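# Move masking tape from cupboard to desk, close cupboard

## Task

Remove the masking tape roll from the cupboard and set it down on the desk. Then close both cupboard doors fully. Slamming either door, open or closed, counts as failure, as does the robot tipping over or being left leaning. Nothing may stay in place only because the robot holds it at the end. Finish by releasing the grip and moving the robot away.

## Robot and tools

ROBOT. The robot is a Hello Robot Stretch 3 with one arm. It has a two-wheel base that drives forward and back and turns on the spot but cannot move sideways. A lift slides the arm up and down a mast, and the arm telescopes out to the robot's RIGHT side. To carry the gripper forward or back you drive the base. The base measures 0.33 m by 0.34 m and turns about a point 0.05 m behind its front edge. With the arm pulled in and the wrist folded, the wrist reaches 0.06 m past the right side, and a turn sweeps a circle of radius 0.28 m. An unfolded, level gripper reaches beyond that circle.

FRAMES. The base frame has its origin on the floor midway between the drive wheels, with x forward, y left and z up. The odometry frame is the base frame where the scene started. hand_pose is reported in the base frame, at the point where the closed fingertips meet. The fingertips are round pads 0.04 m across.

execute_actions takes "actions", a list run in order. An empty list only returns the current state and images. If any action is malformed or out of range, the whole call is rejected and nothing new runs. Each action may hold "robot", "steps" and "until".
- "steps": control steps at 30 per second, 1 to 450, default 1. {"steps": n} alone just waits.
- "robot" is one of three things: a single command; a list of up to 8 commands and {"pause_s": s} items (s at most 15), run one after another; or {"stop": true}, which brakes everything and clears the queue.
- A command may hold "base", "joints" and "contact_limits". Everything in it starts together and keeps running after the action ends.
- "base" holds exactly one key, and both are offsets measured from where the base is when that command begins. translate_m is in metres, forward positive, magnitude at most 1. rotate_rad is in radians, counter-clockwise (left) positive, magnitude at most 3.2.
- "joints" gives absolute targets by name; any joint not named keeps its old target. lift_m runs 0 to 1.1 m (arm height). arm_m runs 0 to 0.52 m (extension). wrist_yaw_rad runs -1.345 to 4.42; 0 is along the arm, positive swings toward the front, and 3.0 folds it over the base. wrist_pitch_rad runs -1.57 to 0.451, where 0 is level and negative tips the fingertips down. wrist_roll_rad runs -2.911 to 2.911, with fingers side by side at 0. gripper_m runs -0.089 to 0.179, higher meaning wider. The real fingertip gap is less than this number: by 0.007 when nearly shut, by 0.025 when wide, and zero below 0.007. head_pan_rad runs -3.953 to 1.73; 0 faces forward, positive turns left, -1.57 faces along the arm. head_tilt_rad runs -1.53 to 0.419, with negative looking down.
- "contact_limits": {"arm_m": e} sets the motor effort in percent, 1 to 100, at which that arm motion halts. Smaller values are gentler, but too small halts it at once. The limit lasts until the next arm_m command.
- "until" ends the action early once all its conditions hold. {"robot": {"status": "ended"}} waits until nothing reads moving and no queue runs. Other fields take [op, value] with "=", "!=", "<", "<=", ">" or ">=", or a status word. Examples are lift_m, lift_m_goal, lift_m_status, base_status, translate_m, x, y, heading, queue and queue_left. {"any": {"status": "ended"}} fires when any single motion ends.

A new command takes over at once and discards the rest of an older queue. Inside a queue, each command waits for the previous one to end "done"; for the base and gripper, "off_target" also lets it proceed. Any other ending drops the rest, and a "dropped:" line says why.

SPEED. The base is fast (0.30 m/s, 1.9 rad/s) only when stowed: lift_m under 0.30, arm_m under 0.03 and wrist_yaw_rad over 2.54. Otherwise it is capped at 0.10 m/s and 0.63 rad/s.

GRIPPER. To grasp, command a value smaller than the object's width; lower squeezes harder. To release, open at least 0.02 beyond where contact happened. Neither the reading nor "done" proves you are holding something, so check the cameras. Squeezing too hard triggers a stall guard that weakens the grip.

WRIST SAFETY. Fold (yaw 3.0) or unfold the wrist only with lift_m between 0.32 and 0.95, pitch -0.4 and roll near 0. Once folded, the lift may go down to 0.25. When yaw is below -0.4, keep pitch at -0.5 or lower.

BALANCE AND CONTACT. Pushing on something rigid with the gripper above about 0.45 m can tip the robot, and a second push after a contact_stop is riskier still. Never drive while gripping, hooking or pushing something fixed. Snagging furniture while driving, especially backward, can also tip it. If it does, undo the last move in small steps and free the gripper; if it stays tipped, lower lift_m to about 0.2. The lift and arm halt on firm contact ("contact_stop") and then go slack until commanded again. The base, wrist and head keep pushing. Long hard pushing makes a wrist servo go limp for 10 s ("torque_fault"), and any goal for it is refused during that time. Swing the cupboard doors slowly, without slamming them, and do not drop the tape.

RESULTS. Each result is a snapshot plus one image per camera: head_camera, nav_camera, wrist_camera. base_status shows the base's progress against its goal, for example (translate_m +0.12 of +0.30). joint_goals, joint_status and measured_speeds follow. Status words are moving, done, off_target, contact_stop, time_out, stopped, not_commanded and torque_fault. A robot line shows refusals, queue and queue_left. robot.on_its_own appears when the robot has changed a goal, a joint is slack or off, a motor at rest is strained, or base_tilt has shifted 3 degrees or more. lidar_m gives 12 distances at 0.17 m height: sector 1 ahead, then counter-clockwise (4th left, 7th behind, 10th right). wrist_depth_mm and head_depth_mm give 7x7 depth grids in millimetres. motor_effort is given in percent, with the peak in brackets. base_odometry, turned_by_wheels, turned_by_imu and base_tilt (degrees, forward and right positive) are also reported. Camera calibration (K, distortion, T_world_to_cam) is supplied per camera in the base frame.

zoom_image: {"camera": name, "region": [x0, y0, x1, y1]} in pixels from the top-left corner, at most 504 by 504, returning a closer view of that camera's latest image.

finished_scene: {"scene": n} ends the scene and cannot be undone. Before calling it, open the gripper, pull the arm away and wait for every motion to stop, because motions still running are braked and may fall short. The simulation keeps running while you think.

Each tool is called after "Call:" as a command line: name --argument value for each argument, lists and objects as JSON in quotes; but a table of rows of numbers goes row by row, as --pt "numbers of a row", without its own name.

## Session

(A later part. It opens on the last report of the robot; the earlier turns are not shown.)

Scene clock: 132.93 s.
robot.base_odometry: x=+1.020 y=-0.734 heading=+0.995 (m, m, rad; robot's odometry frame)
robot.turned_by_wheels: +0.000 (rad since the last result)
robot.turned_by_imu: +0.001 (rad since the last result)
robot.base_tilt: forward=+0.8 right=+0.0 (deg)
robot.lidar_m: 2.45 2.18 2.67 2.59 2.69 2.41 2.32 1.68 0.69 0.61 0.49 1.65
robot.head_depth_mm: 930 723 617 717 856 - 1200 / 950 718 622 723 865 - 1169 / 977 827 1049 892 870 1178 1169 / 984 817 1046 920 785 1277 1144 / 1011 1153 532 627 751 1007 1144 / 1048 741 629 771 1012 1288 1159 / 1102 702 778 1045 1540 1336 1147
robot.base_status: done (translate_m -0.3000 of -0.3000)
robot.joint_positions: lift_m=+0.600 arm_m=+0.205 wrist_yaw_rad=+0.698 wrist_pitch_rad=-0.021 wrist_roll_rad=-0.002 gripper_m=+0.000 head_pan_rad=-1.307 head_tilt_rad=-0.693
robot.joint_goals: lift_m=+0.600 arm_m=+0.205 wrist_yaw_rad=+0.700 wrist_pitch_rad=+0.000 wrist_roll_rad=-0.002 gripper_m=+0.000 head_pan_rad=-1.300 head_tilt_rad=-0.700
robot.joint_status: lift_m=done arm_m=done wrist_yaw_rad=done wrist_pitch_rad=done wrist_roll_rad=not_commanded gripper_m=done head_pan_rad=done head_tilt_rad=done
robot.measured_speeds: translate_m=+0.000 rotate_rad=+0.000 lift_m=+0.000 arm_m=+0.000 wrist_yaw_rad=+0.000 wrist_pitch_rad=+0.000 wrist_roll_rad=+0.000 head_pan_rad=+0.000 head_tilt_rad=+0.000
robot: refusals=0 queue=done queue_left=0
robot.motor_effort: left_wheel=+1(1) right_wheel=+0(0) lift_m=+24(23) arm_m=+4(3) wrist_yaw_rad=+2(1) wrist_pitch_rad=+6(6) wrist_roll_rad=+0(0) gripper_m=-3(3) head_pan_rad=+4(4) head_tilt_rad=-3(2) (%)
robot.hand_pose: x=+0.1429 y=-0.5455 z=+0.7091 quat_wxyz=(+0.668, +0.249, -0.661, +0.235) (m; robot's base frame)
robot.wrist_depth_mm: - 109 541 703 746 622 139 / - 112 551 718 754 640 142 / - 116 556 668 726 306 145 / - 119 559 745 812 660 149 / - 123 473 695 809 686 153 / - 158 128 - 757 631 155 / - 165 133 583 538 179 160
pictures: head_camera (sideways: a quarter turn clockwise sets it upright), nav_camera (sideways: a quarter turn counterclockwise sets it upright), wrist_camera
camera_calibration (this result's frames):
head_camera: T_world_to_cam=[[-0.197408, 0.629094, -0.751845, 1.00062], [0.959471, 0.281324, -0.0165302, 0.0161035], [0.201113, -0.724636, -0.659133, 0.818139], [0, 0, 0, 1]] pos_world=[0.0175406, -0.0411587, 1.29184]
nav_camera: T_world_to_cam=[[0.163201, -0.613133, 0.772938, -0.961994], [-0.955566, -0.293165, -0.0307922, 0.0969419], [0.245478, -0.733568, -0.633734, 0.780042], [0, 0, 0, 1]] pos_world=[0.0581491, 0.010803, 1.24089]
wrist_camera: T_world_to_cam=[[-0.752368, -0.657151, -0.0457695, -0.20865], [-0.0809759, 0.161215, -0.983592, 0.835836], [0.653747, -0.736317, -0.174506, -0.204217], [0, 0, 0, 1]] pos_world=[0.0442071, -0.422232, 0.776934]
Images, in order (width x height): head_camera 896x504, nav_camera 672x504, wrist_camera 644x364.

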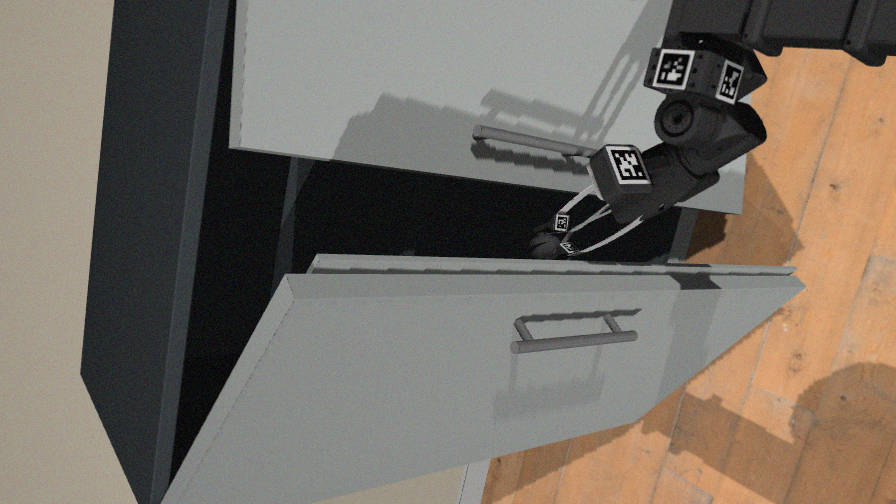

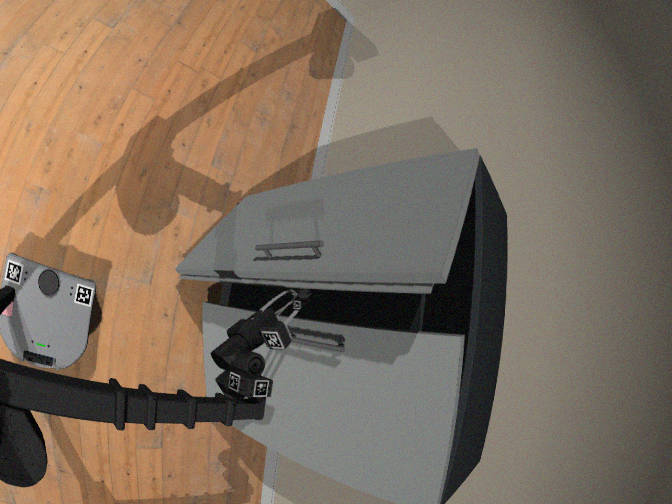

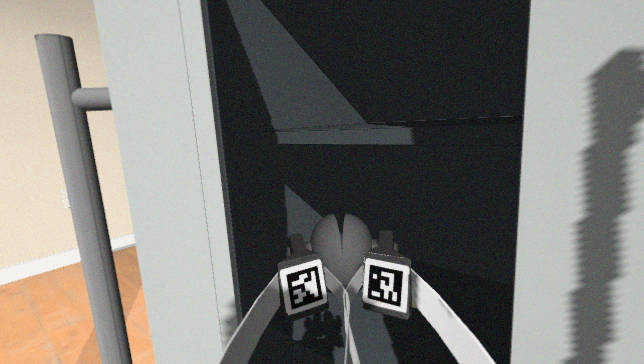

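Call:
execute_actions --actions '[{"robot":{"joints":{"arm_m":0.25,"wrist_yaw_rad":0.9},"base":{"translate_m":0.04}},"steps":200,"until":{"robot":{"status":"ended"}}}]'

Scene clock: 144.60 s.
robot.base_odometry: x=+1.042 y=-0.700 heading=+0.995 (m, m, rad; robot's odometry frame)
robot.turned_by_wheels: +0.000 (rad since the last result)
robot.turned_by_imu: +0.001 (rad since the last result)
robot.base_tilt: forward=+0.8 right=+0.0 (deg)
robot.lidar_m: 2.41 2.15 2.69 2.59 2.69 2.46 2.36 1.68 0.68 0.61 0.45 1.65
robot.head_depth_mm: 925 723 607 705 822 - 1203 / 948 768 637 713 829 1137 1173 / 974 825 1088 1287 1135 1274 1169 / 988 820 1086 925 916 1299 1137 / 1011 1118 495 564 677 923 1142 / 1050 745 598 755 1026 1306 1162 / 1107 726 820 1730 1604 1338 1154
robot.base_status: done (translate_m +0.0400 of +0.0400)
robot.joint_positions: lift_m=+0.600 arm_m=+0.250 wrist_yaw_rad=+0.898 wrist_pitch_rad=-0.021 wrist_roll_rad=-0.002 gripper_m=+0.000 head_pan_rad=-1.307 head_tilt_rad=-0.693
robot.joint_goals: lift_m=+0.600 arm_m=+0.250 wrist_yaw_rad=+0.900 wrist_pitch_rad=+0.000 wrist_roll_rad=-0.002 gripper_m=+0.000 head_pan_rad=-1.300 head_tilt_rad=-0.700
robot.joint_status: lift_m=done arm_m=done wrist_yaw_rad=done wrist_pitch_rad=done wrist_roll_rad=not_commanded gripper_m=done head_pan_rad=done head_tilt_rad=done
robot.measured_speeds: translate_m=+0.000 rotate_rad=+0.000 lift_m=+0.000 arm_m=+0.000 wrist_yaw_rad=+0.000 wrist_pitch_rad=+0.000 wrist_roll_rad=+0.000 head_pan_rad=+0.000 head_tilt_rad=+0.000
robot: refusals=0 queue=done queue_left=0
robot.motor_effort: left_wheel=+0(9) right_wheel=-1(12) lift_m=+24(24) arm_m=+4(7) wrist_yaw_rad=+2(24) wrist_pitch_rad=+6(6) wrist_roll_rad=+0(0) gripper_m=-3(4) head_pan_rad=+4(4) head_tilt_rad=-4(2) (%)
robot.hand_pose: x=+0.1786 y=-0.5539 z=+0.7091 quat_wxyz=(+0.641, +0.313, -0.633, +0.300) (m; robot's base frame)
robot.wrist_depth_mm: 92 120 232 520 652 652 525 / - 118 226 532 668 643 539 / - 117 220 510 626 407 249 / - 116 216 552 718 677 562 / - 114 210 542 758 715 577 / - 113 203 - 737 670 580 / - 111 180 576 549 534 522
pictures: head_camera (sideways: a quarter turn clockwise sets it upright), nav_camera (sideways: a quarter turn counterclockwise sets it upright), wrist_camera
camera_calibration (this result's frames):
head_camera: T_world_to_cam=[[-0.197428, 0.629087, -0.751845, 1.00062], [0.959462, 0.281354, -0.0165302, 0.0161036], [0.201136, -0.72463, -0.659133, 0.818139], [0, 0, 0, 1]] pos_world=[0.017542, -0.0411583, 1.29184]
nav_camera: T_world_to_cam=[[0.16322, -0.613128, 0.772938, -0.961994], [-0.955556, -0.293196, -0.0307922, 0.0969419], [0.245502, -0.73356, -0.633734, 0.780042], [0, 0, 0, 1]] pos_world=[0.0581487, 0.0108047, 1.24089]
wrist_camera: T_world_to_cam=[[-0.606685, -0.793624, -0.0457696, -0.288949], [-0.111412, 0.141894, -0.983592, 0.834818], [0.787097, -0.591631, -0.174504, -0.17742], [0, 0, 0, 1]] pos_world=[0.0573544, -0.45274, 0.776934]
Images, in order (width x height): head_camera 896x504, nav_camera 672x504, wrist_camera 644x364.

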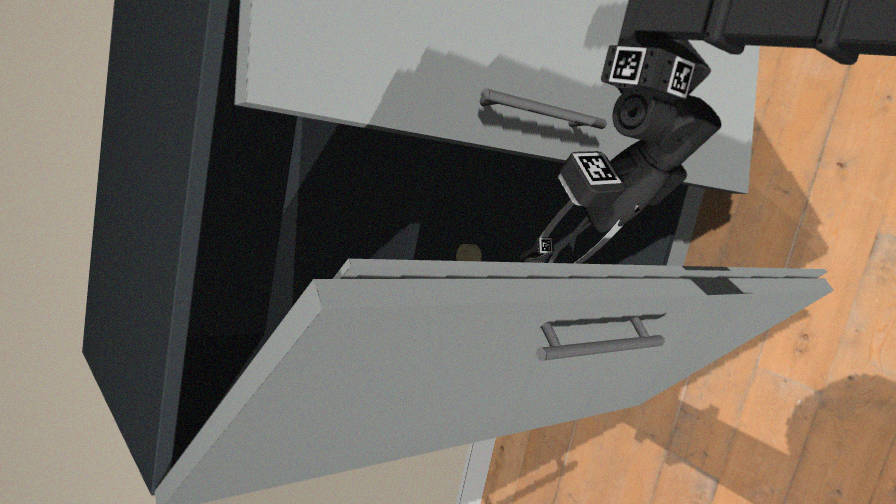

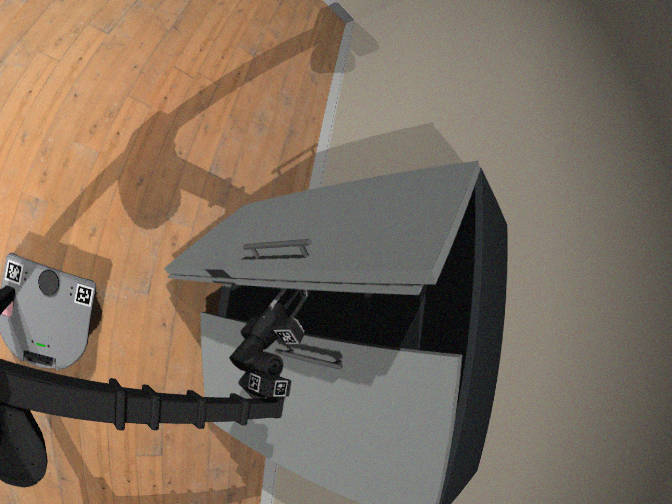

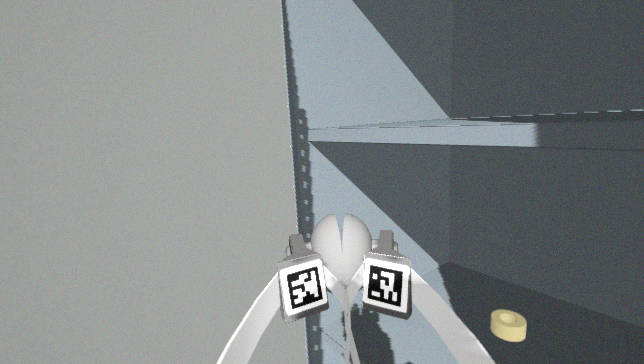

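Call:
execute_actions --actions '[{"robot":{"joints":{"arm_m":0.13,"head_tilt_rad":-0.8},"base":{"translate_m":0.13}},"steps":200,"until":{"robot":{"status":"ended"}}}]'

Call:
execute_actions --actions '[{"steps":20}]'

Scene clock: 161.93 s.
robot.base_odometry: x=+1.112 y=-0.591 heading=+0.995 (m, m, rad; robot's odometry frame)
robot.turned_by_wheels: +0.000 (rad since the last result)
robot.turned_by_imu: +0.000 (rad since the last result)
robot.base_tilt: forward=+0.8 right=+0.0 (deg)
robot.lidar_m: 2.28 2.03 2.68 2.59 2.69 2.58 2.49 1.68 0.65 0.62 0.34 1.65
robot.head_depth_mm: 756 1059 933 802 911 1073 - / 750 1073 931 1241 1269 1222 1130 / 744 1102 952 1232 1364 1245 1133 / 743 1110 987 1227 1398 1265 1129 / 785 906 949 465 566 1230 1103 / 1047 755 1453 1714 1453 1282 1118 / 1135 1324 1576 1758 1476 1275 1120
robot.base_status: done (translate_m +0.1300 of +0.1300)
robot.joint_positions: lift_m=+0.600 arm_m=+0.130 wrist_yaw_rad=+0.896 wrist_pitch_rad=-0.021 wrist_roll_rad=-0.002 gripper_m=+0.000 head_pan_rad=-1.307 head_tilt_rad=-0.790
robot.joint_goals: lift_m=+0.600 arm_m=+0.130 wrist_yaw_rad=+0.900 wrist_pitch_rad=+0.000 wrist_roll_rad=-0.002 gripper_m=+0.000 head_pan_rad=-1.300 head_tilt_rad=-0.800
robot.joint_status: lift_m=done arm_m=done wrist_yaw_rad=done wrist_pitch_rad=done wrist_roll_rad=not_commanded gripper_m=done head_pan_rad=done head_tilt_rad=done
robot.measured_speeds: translate_m=+0.000 rotate_rad=+0.000 lift_m=+0.000 arm_m=+0.000 wrist_yaw_rad=+0.000 wrist_pitch_rad=+0.000 wrist_roll_rad=+0.000 head_pan_rad=+0.000 head_tilt_rad=+0.000
robot: refusals=0 queue=done queue_left=0
robot.motor_effort: left_wheel=-1(8) right_wheel=+1(9) lift_m=+24(25) arm_m=-4(10) wrist_yaw_rad=+3(10) wrist_pitch_rad=+6(6) wrist_roll_rad=+0(0) gripper_m=-3(3) head_pan_rad=+4(4) head_tilt_rad=-3(13) (%)
robot.hand_pose: x=+0.1783 y=-0.4352 z=+0.7091 quat_wxyz=(+0.641, +0.313, -0.633, +0.300) (m; robot's base frame)
robot.wrist_depth_mm: - 93 128 206 454 600 609 / - 93 129 207 461 623 635 / - 93 129 210 472 581 612 / - 94 130 211 490 677 662 / - 94 131 180 525 704 676 / - 94 131 - 564 657 646 / - 87 125 216 490 540 513
pictures: head_camera (sideways: a quarter turn clockwise sets it upright), nav_camera (sideways: a quarter turn counterclockwise sets it upright), wrist_camera
camera_calibration (this result's frames):
head_camera: T_world_to_cam=[[-0.215791, 0.696749, -0.684087, 0.912423], [0.959035, 0.282922, -0.014362, 0.0132815], [0.183537, -0.659162, -0.729259, 0.909455], [0, 0, 0, 1]] pos_world=[0.0172367, -0.0400094, 1.2876]
nav_camera: T_world_to_cam=[[0.182147, -0.68289, 0.707449, -0.876757], [-0.956347, -0.290256, -0.0339482, 0.101051], [0.228524, -0.670383, -0.705949, 0.874076], [0, 0, 0, 1]] pos_world=[0.0565917, 0.0165684, 1.24074]
wrist_camera: T_world_to_cam=[[-0.608298, -0.79239, -0.0457463, -0.194112], [-0.111123, 0.142092, -0.983596, 0.817977], [0.785892, -0.593236, -0.174487, -0.107416], [0, 0, 0, 1]] pos_world=[0.0572361, -0.333763, 0.776936]
Images, in order (width x height): head_camera 896x504, nav_camera 672x504, wrist_camera 644x364.

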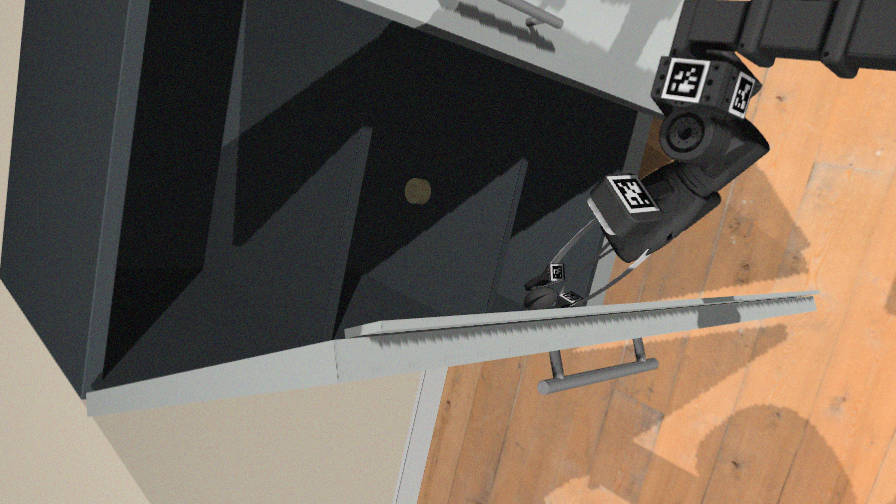

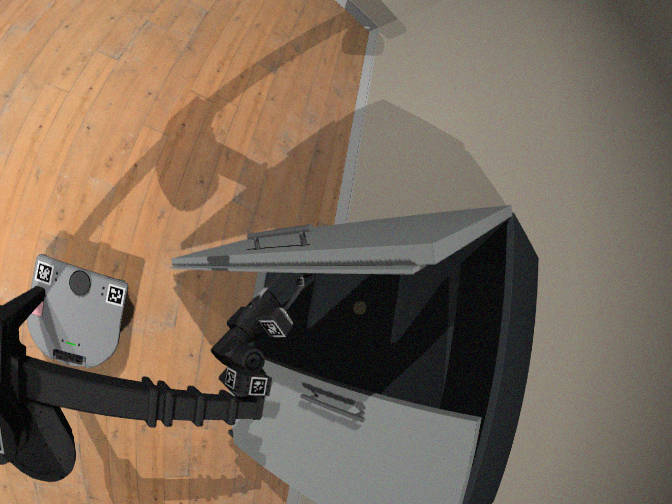

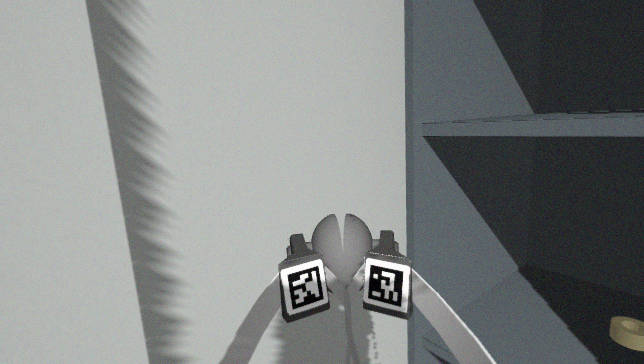

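Scene clock: 162.60 s.
robot.base_odometry: x=+1.112 y=-0.591 heading=+0.995 (m, m, rad; robot's odometry frame)
robot.turned_by_wheels: +0.000 (rad since the last result)
robot.turned_by_imu: +0.000 (rad since the last result)
robot.base_tilt: forward=+0.8 right=+0.1 (deg)
robot.lidar_m: 2.28 2.03 2.68 2.59 2.68 2.58 2.49 1.68 0.65 0.62 0.34 1.65
robot.head_depth_mm: 757 1059 935 801 909 1066 - / 753 1086 932 1240 1270 1220 1134 / 743 1106 954 1227 1359 1247 1131 / 740 1109 989 1226 1392 1264 1125 / 786 908 942 464 566 1231 1105 / 1058 754 1452 1717 1453 1280 1117 / 1135 1316 1575 1743 1478 1285 1125
robot.base_status: done (translate_m +0.1300 of +0.1300)
robot.joint_positions: lift_m=+0.600 arm_m=+0.130 wrist_yaw_rad=+0.896 wrist_pitch_rad=-0.021 wrist_roll_rad=-0.002 gripper_m=+0.000 head_pan_rad=-1.307 head_tilt_rad=-0.790
robot.joint_goals: lift_m=+0.600 arm_m=+0.130 wrist_yaw_rad=+0.900 wrist_pitch_rad=+0.000 wrist_roll_rad=-0.002 gripper_m=+0.000 head_pan_rad=-1.300 head_tilt_rad=-0.800
robot.joint_status: lift_m=done arm_m=done wrist_yaw_rad=done wrist_pitch_rad=done wrist_roll_rad=not_commanded gripper_m=done head_pan_rad=done head_tilt_rad=done
robot.measured_speeds: translate_m=+0.000 rotate_rad=+0.000 lift_m=+0.000 arm_m=+0.000 wrist_yaw_rad=+0.000 wrist_pitch_rad=+0.000 wrist_roll_rad=+0.000 head_pan_rad=+0.000 head_tilt_rad=+0.000
robot: refusals=0 queue=done queue_left=0
robot.motor_effort: left_wheel=-2(1) right_wheel=+0(0) lift_m=+24(23) arm_m=-4(4) wrist_yaw_rad=+4(3) wrist_pitch_rad=+6(6) wrist_roll_rad=+0(1) gripper_m=-2(2) head_pan_rad=+4(4) head_tilt_rad=-4(3) (%)
robot.hand_pose: x=+0.1783 y=-0.4352 z=+0.7091 quat_wxyz=(+0.641, +0.313, -0.633, +0.300) (m; robot's base frame)
robot.wrist_depth_mm: - 93 128 205 451 595 625 / - 93 128 207 462 630 641 / - 93 129 209 479 570 606 / - 94 130 211 492 683 669 / - 94 131 181 521 713 662 / - 94 131 - 558 659 654 / - 87 125 216 486 542 527
pictures: head_camera (sideways: a quarter turn clockwise sets it upright), nav_camera (sideways: a quarter turn counterclockwise sets it upright), wrist_camera
camera_calibration (this result's frames):
head_camera: T_world_to_cam=[[-0.215791, 0.696749, -0.684087, 0.912423], [0.959035, 0.282922, -0.014362, 0.0132815], [0.183537, -0.659162, -0.729259, 0.909455], [0, 0, 0, 1]] pos_world=[0.0172367, -0.0400094, 1.2876]
nav_camera: T_world_to_cam=[[0.182147, -0.68289, 0.707449, -0.876757], [-0.956347, -0.290256, -0.0339482, 0.101051], [0.228524, -0.670383, -0.705949, 0.874076], [0, 0, 0, 1]] pos_world=[0.0565917, 0.0165684, 1.24074]
wrist_camera: T_world_to_cam=[[-0.608298, -0.79239, -0.0457463, -0.194112], [-0.111123, 0.142092, -0.983596, 0.817977], [0.785892, -0.593236, -0.174487, -0.107416], [0, 0, 0, 1]] pos_world=[0.0572361, -0.333763, 0.776936]
Images, in order (width x height): head_camera 896x504, nav_camera 672x504, wrist_camera 644x364.

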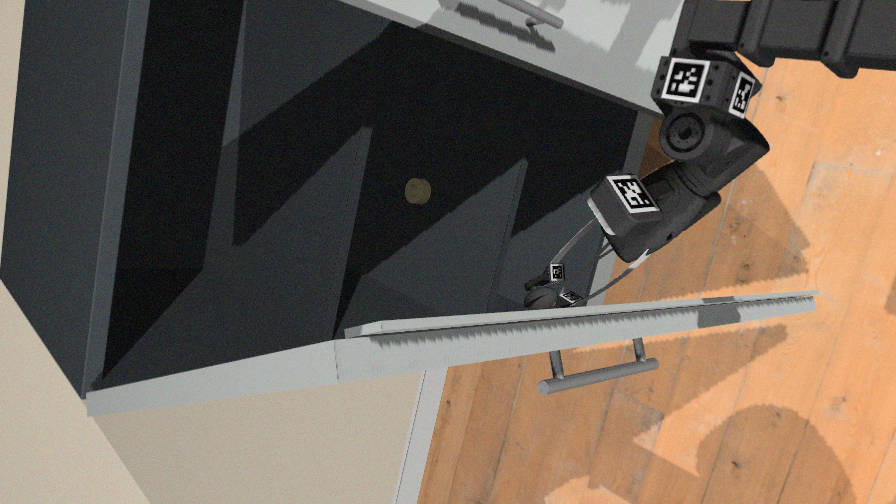

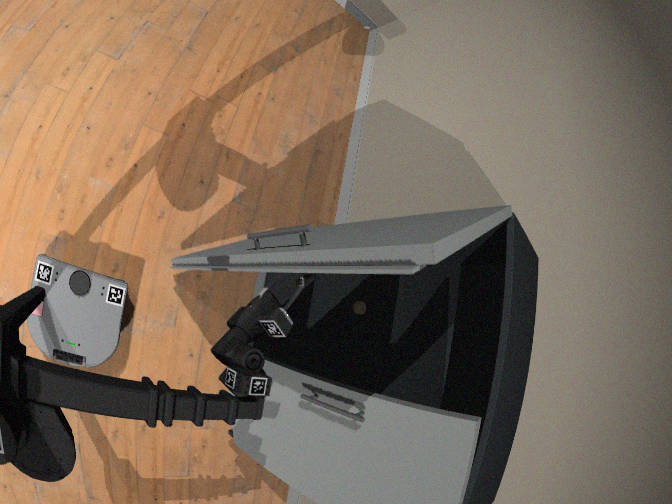

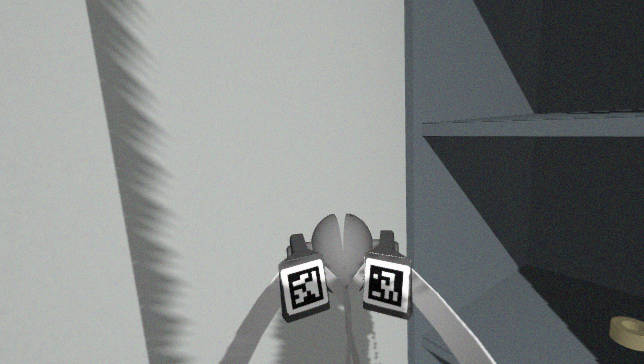

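Call:
execute_actions --actions '[{"robot":[{"base":{"translate_m":0.12},"joints":{"lift_m":0.5}},{"joints":{"wrist_yaw_rad":-0.38,"arm_m":0.30,"head_pan_rad":-1.75}}],"steps":300,"until":{"robot":{"status":"ended"}}}]'

Scene clock: 197.50 s.
robot.base_odometry: x=+1.178 y=-0.490 heading=+0.995 (m, m, rad; robot's odometry frame)
robot.turned_by_wheels: +0.000 (rad since the last result)
robot.turned_by_imu: +0.001 (rad since the last result)
robot.base_tilt: forward=+0.8 right=+0.0 (deg)
robot.lidar_m: 2.16 1.92 2.68 2.59 2.69 2.72 2.61 1.68 0.65 0.94 0.30 1.65
robot.head_depth_mm: 813 636 765 960 1285 1296 1131 / 749 617 721 887 1171 1293 1135 / 743 1117 952 1136 1112 1325 1119 / 737 1107 984 1257 - 1295 1131 / 730 1088 951 1216 1382 1280 1124 / 727 1075 946 1213 1345 1281 1106 / 721 1056 937 1123 1022 800 797
robot.base_status: done (translate_m +0.1200 of +0.1200)
robot.joint_positions: lift_m=+0.500 arm_m=+0.300 wrist_yaw_rad=-0.378 wrist_pitch_rad=-0.018 wrist_roll_rad=-0.002 gripper_m=+0.000 head_pan_rad=-1.743 head_tilt_rad=-0.790
robot.joint_goals: lift_m=+0.500 arm_m=+0.300 wrist_yaw_rad=-0.380 wrist_pitch_rad=+0.000 wrist_roll_rad=-0.002 gripper_m=+0.000 head_pan_rad=-1.750 head_tilt_rad=-0.800
robot.joint_status: lift_m=done arm_m=done wrist_yaw_rad=done wrist_pitch_rad=done wrist_roll_rad=not_commanded gripper_m=done head_pan_rad=done head_tilt_rad=done
robot.measured_speeds: translate_m=+0.000 rotate_rad=+0.000 lift_m=+0.000 arm_m=+0.000 wrist_yaw_rad=+0.000 wrist_pitch_rad=+0.000 wrist_roll_rad=+0.000 head_pan_rad=+0.000 head_tilt_rad=+0.000
robot: refusals=0 queue=done queue_left=0
robot.motor_effort: left_wheel=-1(6) right_wheel=+0(5) lift_m=+16(21) arm_m=+4(4) wrist_yaw_rad=-2(5) wrist_pitch_rad=+5(6) wrist_roll_rad=+0(0) gripper_m=-3(3) head_pan_rad=-4(40) head_tilt_rad=-4(4) (%)
robot.hand_pose: x=-0.1159 y=-0.6822 z=+0.6102 quat_wxyz=(+0.694, -0.126, -0.695, -0.140) (m; robot's base frame)
robot.wrist_depth_mm: 206 214 226 237 252 270 131 / 389 426 468 518 602 607 132 / 497 537 585 650 726 669 135 / 506 552 610 669 737 688 137 / 520 553 618 661 738 668 140 / 521 550 562 - 548 514 143 / 442 413 418 408 394 388 145
pictures: head_camera (sideways: a quarter turn clockwise sets it upright), nav_camera (sideways: a quarter turn counterclockwise sets it upright), wrist_camera
camera_calibration (this result's frames):
head_camera: T_world_to_cam=[[0.0986927, 0.722723, -0.684055, 0.910464], [0.98879, -0.148619, -0.014361, 0.0130987], [-0.112043, -0.67497, -0.729289, 0.911296], [0, 0, 0, 1]] pos_world=[-0.000704109, -0.0409687, 1.28759]
nav_camera: T_world_to_cam=[[-0.123334, -0.695951, 0.707419, -0.874854], [-0.98945, 0.140838, -0.0339495, 0.101255], [-0.0760044, -0.704143, -0.705979, 0.875973], [0, 0, 0, 1]] pos_world=[0.0588653, -0.00630556, 1.24074]
wrist_camera: T_world_to_cam=[[-0.935498, 0.350364, -0.0456965, 0.168262], [0.102546, 0.145462, -0.984035, 0.750401], [-0.338123, -0.925249, -0.172007, -0.398336], [0, 0, 0, 1]] pos_world=[-0.0542287, -0.536668, 0.677593]
Images, in order (width x height): head_camera 896x504, nav_camera 672x504, wrist_camera 644x364.

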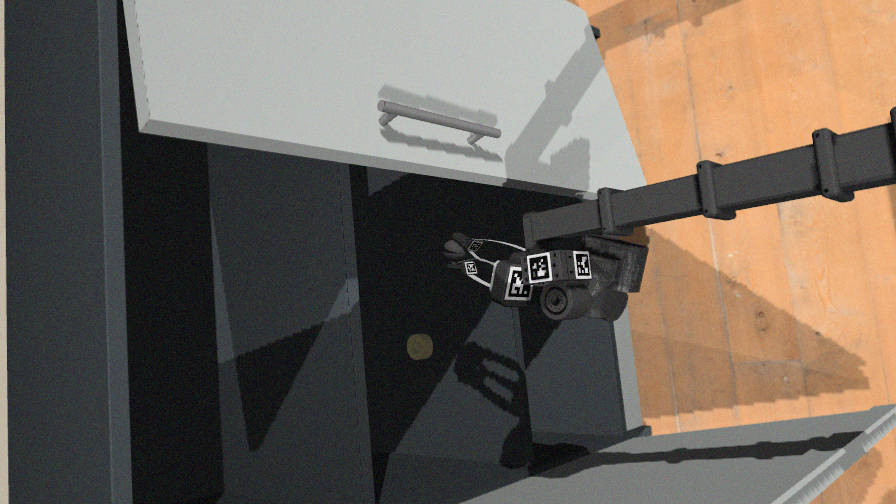

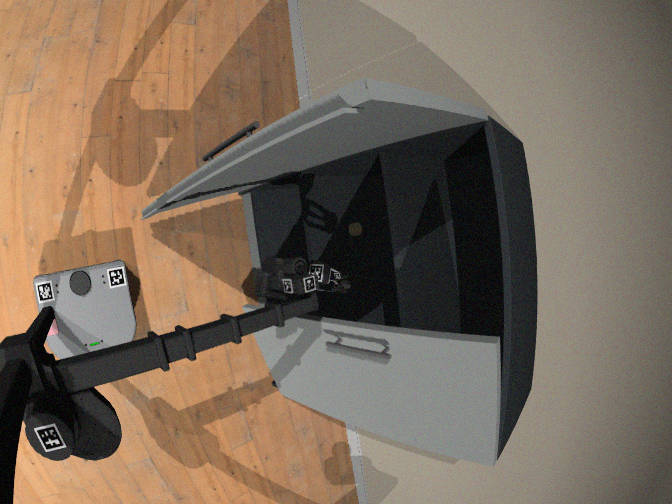

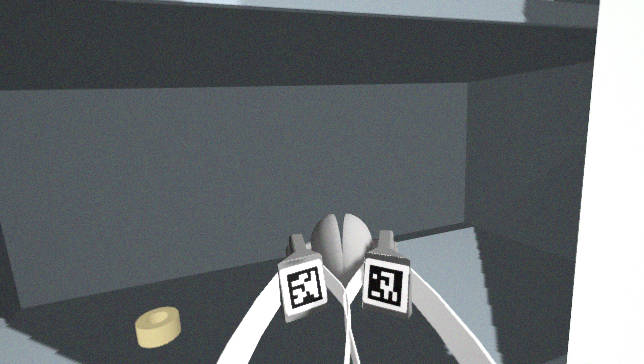

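Call:
execute_actions --actions '[{"robot":[{"joints":{"gripper_m":0.15,"arm_m":0.335}},{"base":{"rotate_rad":-0.085}}],"steps":300,"until":{"robot":{"status":"ended"}}}]'

Scene clock: 214.87 s.
robot.base_odometry: x=+1.178 y=-0.490 heading=+0.910 (m, m, rad; robot's odometry frame)
robot.turned_by_wheels: -0.085 (rad since the last result)
robot.turned_by_imu: -0.084 (rad since the last result)
robot.base_tilt: forward=+0.8 right=+0.0 (deg)
robot.lidar_m: 2.16 1.92 2.70 2.58 2.65 2.79 2.61 1.84 0.61 1.15 0.30 1.52
robot.head_depth_mm: 813 647 798 1030 1450 1304 1138 / 807 605 717 909 1228 1291 1134 / 798 1113 717 842 1055 1313 1109 / 737 1113 992 1258 - 1287 1124 / 731 1103 952 1223 1378 1286 1126 / 726 1067 941 1215 1325 1278 1126 / 721 1051 904 1210 1205 1063 807
robot.base_status: done (rotate_rad -0.0849 of -0.0850)
robot.joint_positions: lift_m=+0.500 arm_m=+0.335 wrist_yaw_rad=-0.378 wrist_pitch_rad=-0.018 wrist_roll_rad=-0.002 gripper_m=+0.150 head_pan_rad=-1.743 head_tilt_rad=-0.790
robot.joint_goals: lift_m=+0.500 arm_m=+0.335 wrist_yaw_rad=-0.380 wrist_pitch_rad=+0.000 wrist_roll_rad=-0.002 gripper_m=+0.150 head_pan_rad=-1.750 head_tilt_rad=-0.800
robot.joint_status: lift_m=done arm_m=done wrist_yaw_rad=done wrist_pitch_rad=done wrist_roll_rad=not_commanded gripper_m=done head_pan_rad=done head_tilt_rad=done
robot.measured_speeds: translate_m=+0.000 rotate_rad=+0.000 lift_m=+0.000 arm_m=+0.000 wrist_yaw_rad=+0.000 wrist_pitch_rad=+0.000 wrist_roll_rad=+0.000 head_pan_rad=+0.000 head_tilt_rad=+0.000
robot: refusals=0 queue=done queue_left=0
robot.motor_effort: left_wheel=+3(16) right_wheel=-2(15) lift_m=+16(16) arm_m=+4(4) wrist_yaw_rad=-1(19) wrist_pitch_rad=+5(5) wrist_roll_rad=+0(0) gripper_m=+1(85) head_pan_rad=-4(4) head_tilt_rad=-3(4) (%)
robot.hand_pose: x=-0.1158 y=-0.7173 z=+0.6102 quat_wxyz=(+0.694, -0.126, -0.695, -0.140) (m; robot's base frame)
robot.wrist_depth_mm: 206 215 226 239 251 269 322 / 397 429 477 527 601 526 443 / 463 504 572 643 716 578 455 / 471 521 574 657 732 588 463 / 484 521 601 675 727 627 467 / 494 519 552 533 523 499 447 / 443 405 416 402 397 387 383
pictures: head_camera (sideways: a quarter turn clockwise sets it upright), nav_camera (sideways: a quarter turn counterclockwise sets it upright), wrist_camera
camera_calibration (this result's frames):
head_camera: T_world_to_cam=[[0.0987762, 0.722824, -0.683937, 0.910309], [0.988777, -0.148705, -0.0143573, 0.0130939], [-0.112082, -0.674843, -0.7294, 0.911442], [0, 0, 0, 1]] pos_world=[-0.000707363, -0.0409658, 1.28759]
nav_camera: T_world_to_cam=[[-0.123416, -0.696053, 0.707304, -0.874703], [-0.989437, 0.140932, -0.0339545, 0.101261], [-0.0760475, -0.704023, -0.706094, 0.876123], [0, 0, 0, 1]] pos_world=[0.0588664, -0.00630045, 1.24074]
wrist_camera: T_world_to_cam=[[-0.935682, 0.34987, -0.0457215, 0.180316], [0.102492, 0.145507, -0.984034, 0.755519], [-0.337631, -0.925429, -0.172007, -0.430842], [0, 0, 0, 1]] pos_world=[-0.0541816, -0.571734, 0.677593]
Images, in order (width x height): head_camera 896x504, nav_camera 672x504, wrist_camera 644x364.

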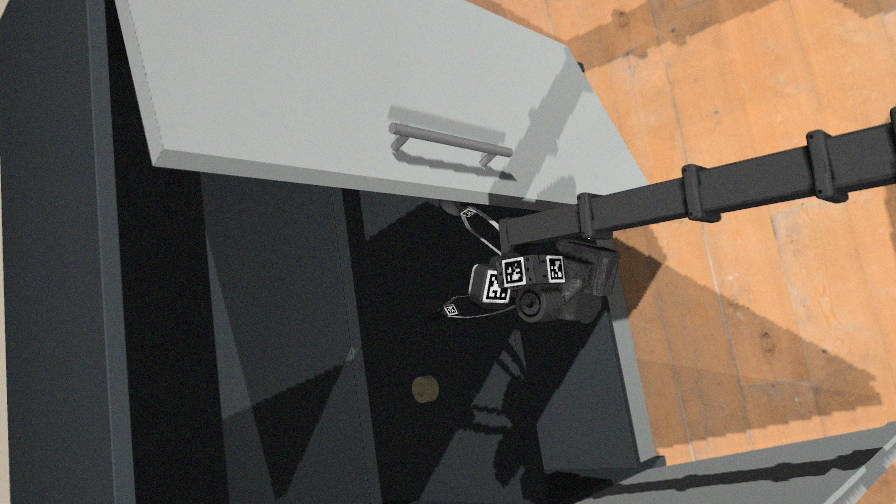

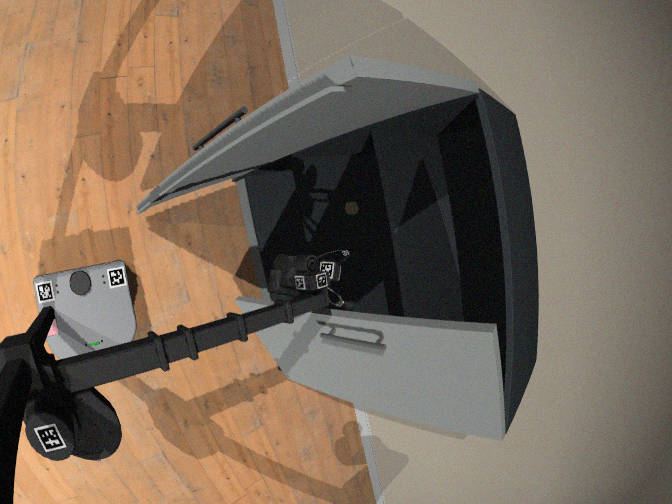

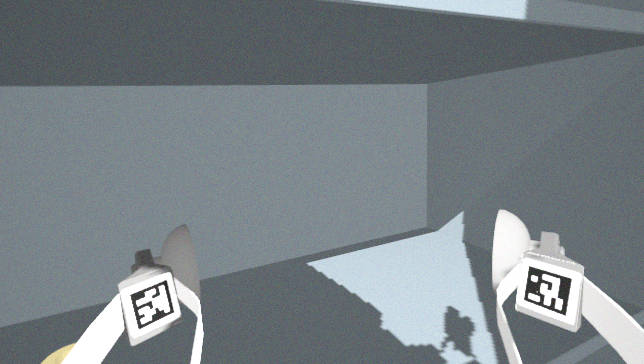

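Call:
execute_actions --actions '[]'

Scene clock: 241.40 s.
robot.base_odometry: x=+1.178 y=-0.490 heading=+0.910 (m, m, rad; robot's odometry frame)
robot.turned_by_wheels: +0.000 (rad since the last result)
robot.turned_by_imu: +0.000 (rad since the last result)
robot.base_tilt: forward=+0.8 right=+0.0 (deg)
robot.lidar_m: 2.16 1.92 2.69 2.58 2.64 2.79 2.62 1.84 0.61 1.15 0.30 1.52
robot.head_depth_mm: 810 649 796 1038 1452 1298 1135 / 809 604 719 903 1228 1283 1130 / 800 1113 720 838 1053 1315 1108 / 740 1116 983 1260 - 1287 1131 / 729 1100 944 1232 1378 1290 1126 / 722 1074 941 1217 1337 1272 1122 / 720 1046 907 1211 1204 1062 809
robot.base_status: done (rotate_rad -0.0849 of -0.0850)
robot.joint_positions: lift_m=+0.500 arm_m=+0.335 wrist_yaw_rad=-0.378 wrist_pitch_rad=-0.018 wrist_roll_rad=-0.002 gripper_m=+0.150 head_pan_rad=-1.743 head_tilt_rad=-0.790
robot.joint_goals: lift_m=+0.500 arm_m=+0.335 wrist_yaw_rad=-0.380 wrist_pitch_rad=+0.000 wrist_roll_rad=-0.002 gripper_m=+0.150 head_pan_rad=-1.750 head_tilt_rad=-0.800
robot.joint_status: lift_m=done arm_m=done wrist_yaw_rad=done wrist_pitch_rad=done wrist_roll_rad=not_commanded gripper_m=done head_pan_rad=done head_tilt_rad=done
robot.measured_speeds: translate_m=+0.000 rotate_rad=+0.000 lift_m=+0.000 arm_m=+0.000 wrist_yaw_rad=+0.000 wrist_pitch_rad=+0.000 wrist_roll_rad=+0.000 head_pan_rad=+0.000 head_tilt_rad=+0.000
robot: refusals=0 queue=done queue_left=0
robot.motor_effort: left_wheel=+3(3) right_wheel=-1(2) lift_m=+17(17) arm_m=+4(4) wrist_yaw_rad=-2(1) wrist_pitch_rad=+5(5) wrist_roll_rad=+0(0) gripper_m=+0(0) head_pan_rad=-5(4) head_tilt_rad=-4(4) (%)
robot.hand_pose: x=-0.1158 y=-0.7173 z=+0.6102 quat_wxyz=(+0.694, -0.126, -0.695, -0.140) (m; robot's base frame)
robot.wrist_depth_mm: 207 216 226 238 251 269 321 / 392 426 471 529 595 525 443 / 460 504 569 640 719 575 454 / 476 519 579 654 742 597 459 / 481 525 599 668 719 629 470 / 492 520 548 542 520 496 451 / 444 409 414 406 396 386 392
pictures: head_camera (sideways: a quarter turn clockwise sets it upright), nav_camera (sideways: a quarter turn counterclockwise sets it upright), wrist_camera
camera_calibration (this result's frames):
head_camera: T_world_to_cam=[[0.0987764, 0.722823, -0.683937, 0.910309], [0.988777, -0.148705, -0.0143573, 0.0130939], [-0.112083, -0.674843, -0.7294, 0.911441], [0, 0, 0, 1]] pos_world=[-0.000707373, -0.0409658, 1.28759]
nav_camera: T_world_to_cam=[[-0.123416, -0.696053, 0.707304, -0.874703], [-0.989437, 0.140932, -0.0339545, 0.101261], [-0.0760477, -0.704023, -0.706094, 0.876123], [0, 0, 0, 1]] pos_world=[0.0588664, -0.00630047, 1.24074]
wrist_camera: T_world_to_cam=[[-0.935682, 0.34987, -0.0457215, 0.180316], [0.102492, 0.145507, -0.984034, 0.755519], [-0.337631, -0.925429, -0.172007, -0.430842], [0, 0, 0, 1]] pos_world=[-0.0541815, -0.571734, 0.677593]
Images, in order (width x height): head_camera 896x504, nav_camera 672x504, wrist_camera 644x364.

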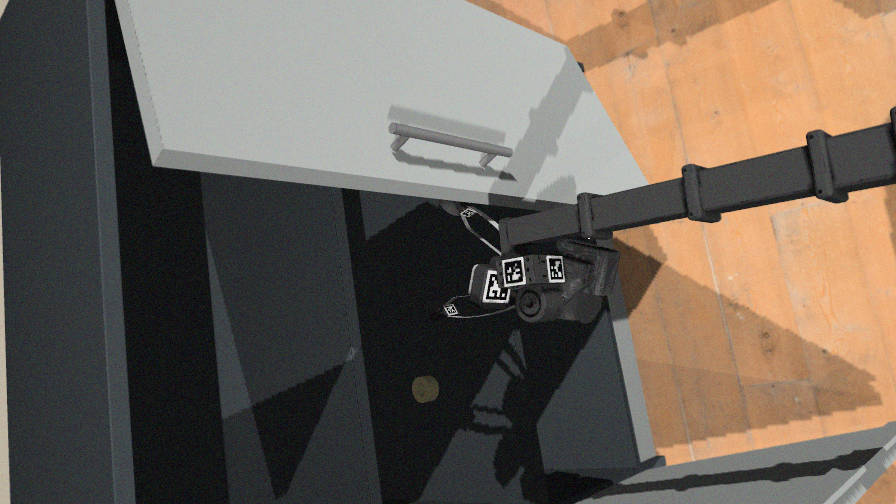

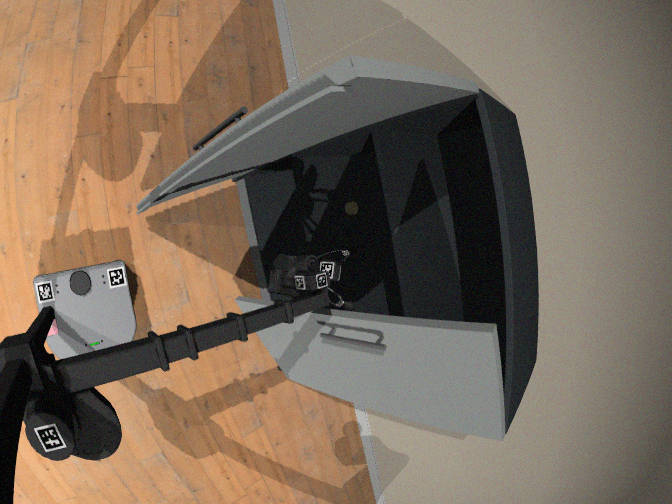

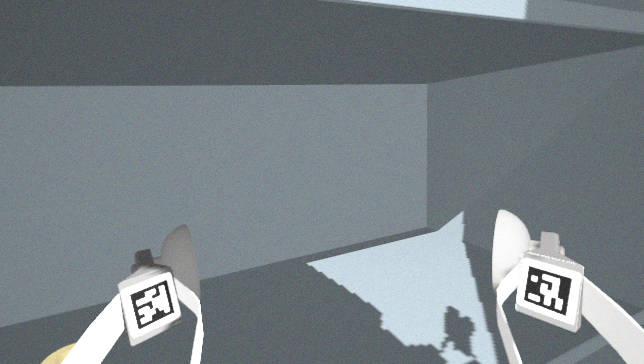

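Call:
execute_actions --actions '[{"robot":[{"joints":{"arm_m":0.29},"contact_limits":{"arm_m":20}},{"joints":{"arm_m":0.255},"contact_limits":{"arm_m":20}},{"joints":{"wrist_yaw_rad":0.0,"gripper_m":0.10}},{"joints":{"arm_m":0.0,"wrist_pitch_rad":-0.2,"lift_m":0.43}},{"base":{"rotate_rad":-0.6}},{"base":{"translate_m":0.08}},{"base":{"rotate_rad":0.674},"joints":{"head_pan_rad":-1.6}}],"steps":450,"until":{"robot":{"status":"ended"}}}]'

Scene clock: 290.83 s.
robot.base_odometry: x=+1.254 y=-0.466 heading=+0.984 (m, m, rad; robot's odometry frame)
robot.turned_by_wheels: +0.074 (rad since the last result)
robot.turned_by_imu: +0.077 (rad since the last result)
robot.base_tilt: forward=+0.7 right=+0.0 (deg)
robot.lidar_m: 2.10 1.89 2.70 2.63 2.74 2.79 2.67 0.90 0.57 0.74 0.23 1.56
robot.head_depth_mm: 757 1076 932 1242 894 1221 1133 / 751 1069 925 1237 1335 1250 1140 / 745 1073 923 1235 1298 1297 1142 / 733 1066 921 1224 1293 1289 - / 729 1059 914 1220 1287 1276 1117 / 726 913 848 907 802 662 715 / 909 571 491 436 381 406 1119
robot.base_status: done (rotate_rad +0.6739 of +0.6740)
robot.joint_positions: lift_m=+0.430 arm_m=+0.000 wrist_yaw_rad=-0.001 wrist_pitch_rad=-0.215 wrist_roll_rad=-0.002 gripper_m=+0.100 head_pan_rad=-1.607 head_tilt_rad=-0.790
robot.joint_goals: lift_m=+0.430 arm_m=+0.000 wrist_yaw_rad=+0.000 wrist_pitch_rad=-0.200 wrist_roll_rad=-0.002 gripper_m=+0.100 head_pan_rad=-1.600 head_tilt_rad=-0.800
robot.joint_status: lift_m=done arm_m=done wrist_yaw_rad=done wrist_pitch_rad=done wrist_roll_rad=not_commanded gripper_m=done head_pan_rad=done head_tilt_rad=done
robot.measured_speeds: translate_m=+0.000 rotate_rad=+0.000 lift_m=+0.000 arm_m=+0.000 wrist_yaw_rad=+0.000 wrist_pitch_rad=+0.000 wrist_roll_rad=+0.000 head_pan_rad=+0.000 head_tilt_rad=+0.000
robot: refusals=0 queue=done queue_left=0
robot.motor_effort: left_wheel=-2(10) right_wheel=+1(5) lift_m=+17(18) arm_m=-4(6) wrist_yaw_rad=+1(1) wrist_pitch_rad=+4(7) wrist_roll_rad=+0(0) gripper_m=+0(82) head_pan_rad=+4(22) head_tilt_rad=-3(3) (%)
robot.hand_pose: x=-0.0217 y=-0.3906 z=+0.4907 quat_wxyz=(+0.704, +0.076, -0.702, -0.077) (m; robot's base frame)
robot.wrist_depth_mm: 224 360 719 788 792 765 781 / 218 342 684 820 818 815 808 / 212 336 655 804 748 689 652 / 208 316 507 561 534 951 771 / 202 307 676 890 882 880 781 / 198 292 711 690 679 - 624 / 193 264 583 616 601 601 331
pictures: head_camera (sideways: a quarter turn clockwise sets it upright), nav_camera (sideways: a quarter turn counterclockwise sets it upright), wrist_camera
camera_calibration (this result's frames):
head_camera: T_world_to_cam=[[-0.000168565, 0.729573, -0.683903, 0.910869], [0.999809, -0.0132266, -0.0143562, 0.0130252], [-0.0195196, -0.683775, -0.729432, 0.910918], [0, 0, 0, 1]] pos_world=[0.00491156, -0.0415098, 1.28759]
nav_camera: T_world_to_cam=[[-0.0278742, -0.706393, 0.707271, -0.875243], [-0.999409, 0.00543847, -0.0339559, 0.101324], [0.0201398, -0.707799, -0.706127, 0.875579], [0, 0, 0, 1]] pos_world=[0.0592335, 0.000917063, 1.24074]
wrist_camera: T_world_to_cam=[[-0.998765, -0.00963048, -0.0487405, 0.00829784], [0.0419511, 0.362115, -0.931189, 0.638139], [0.0266175, -0.932084, -0.361264, -0.0191044], [0, 0, 0, 1]] pos_world=[-0.0179745, -0.248807, 0.587731]
Images, in order (width x height): head_camera 896x504, nav_camera 672x504, wrist_camera 644x364.

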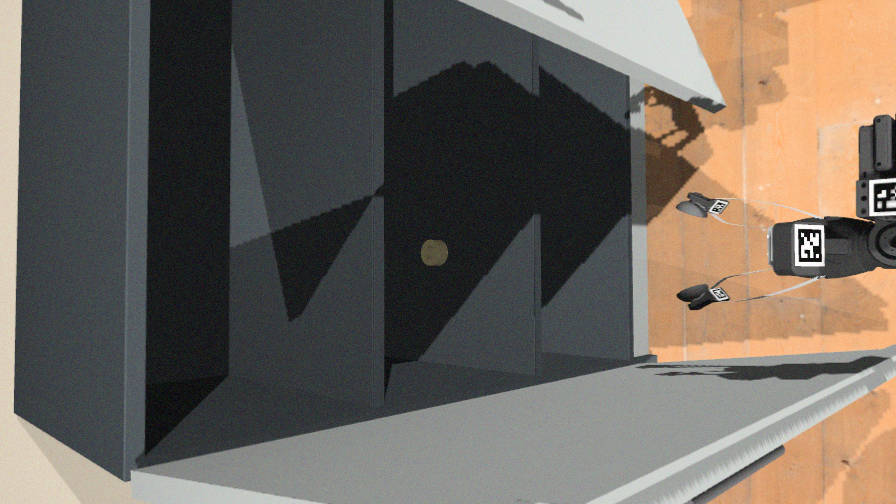

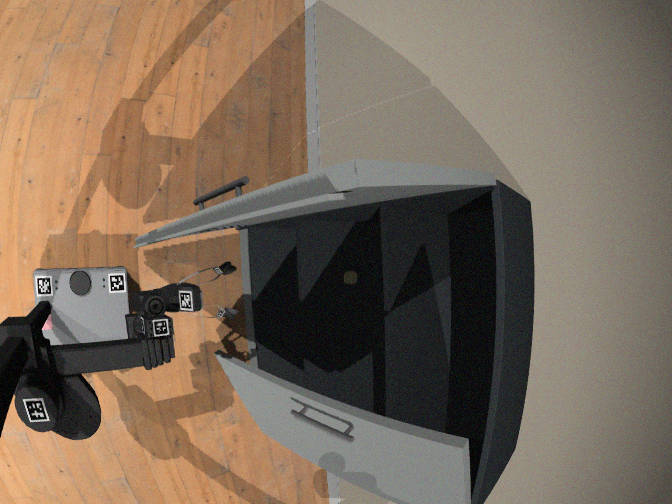

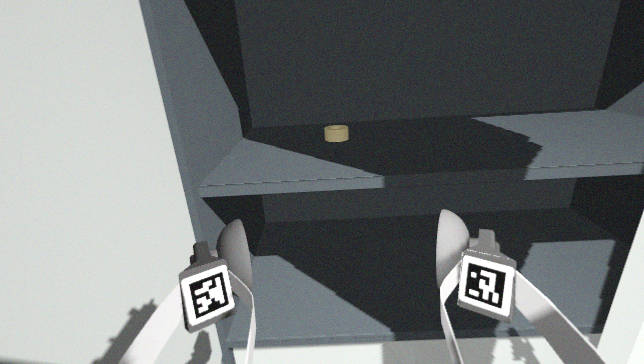

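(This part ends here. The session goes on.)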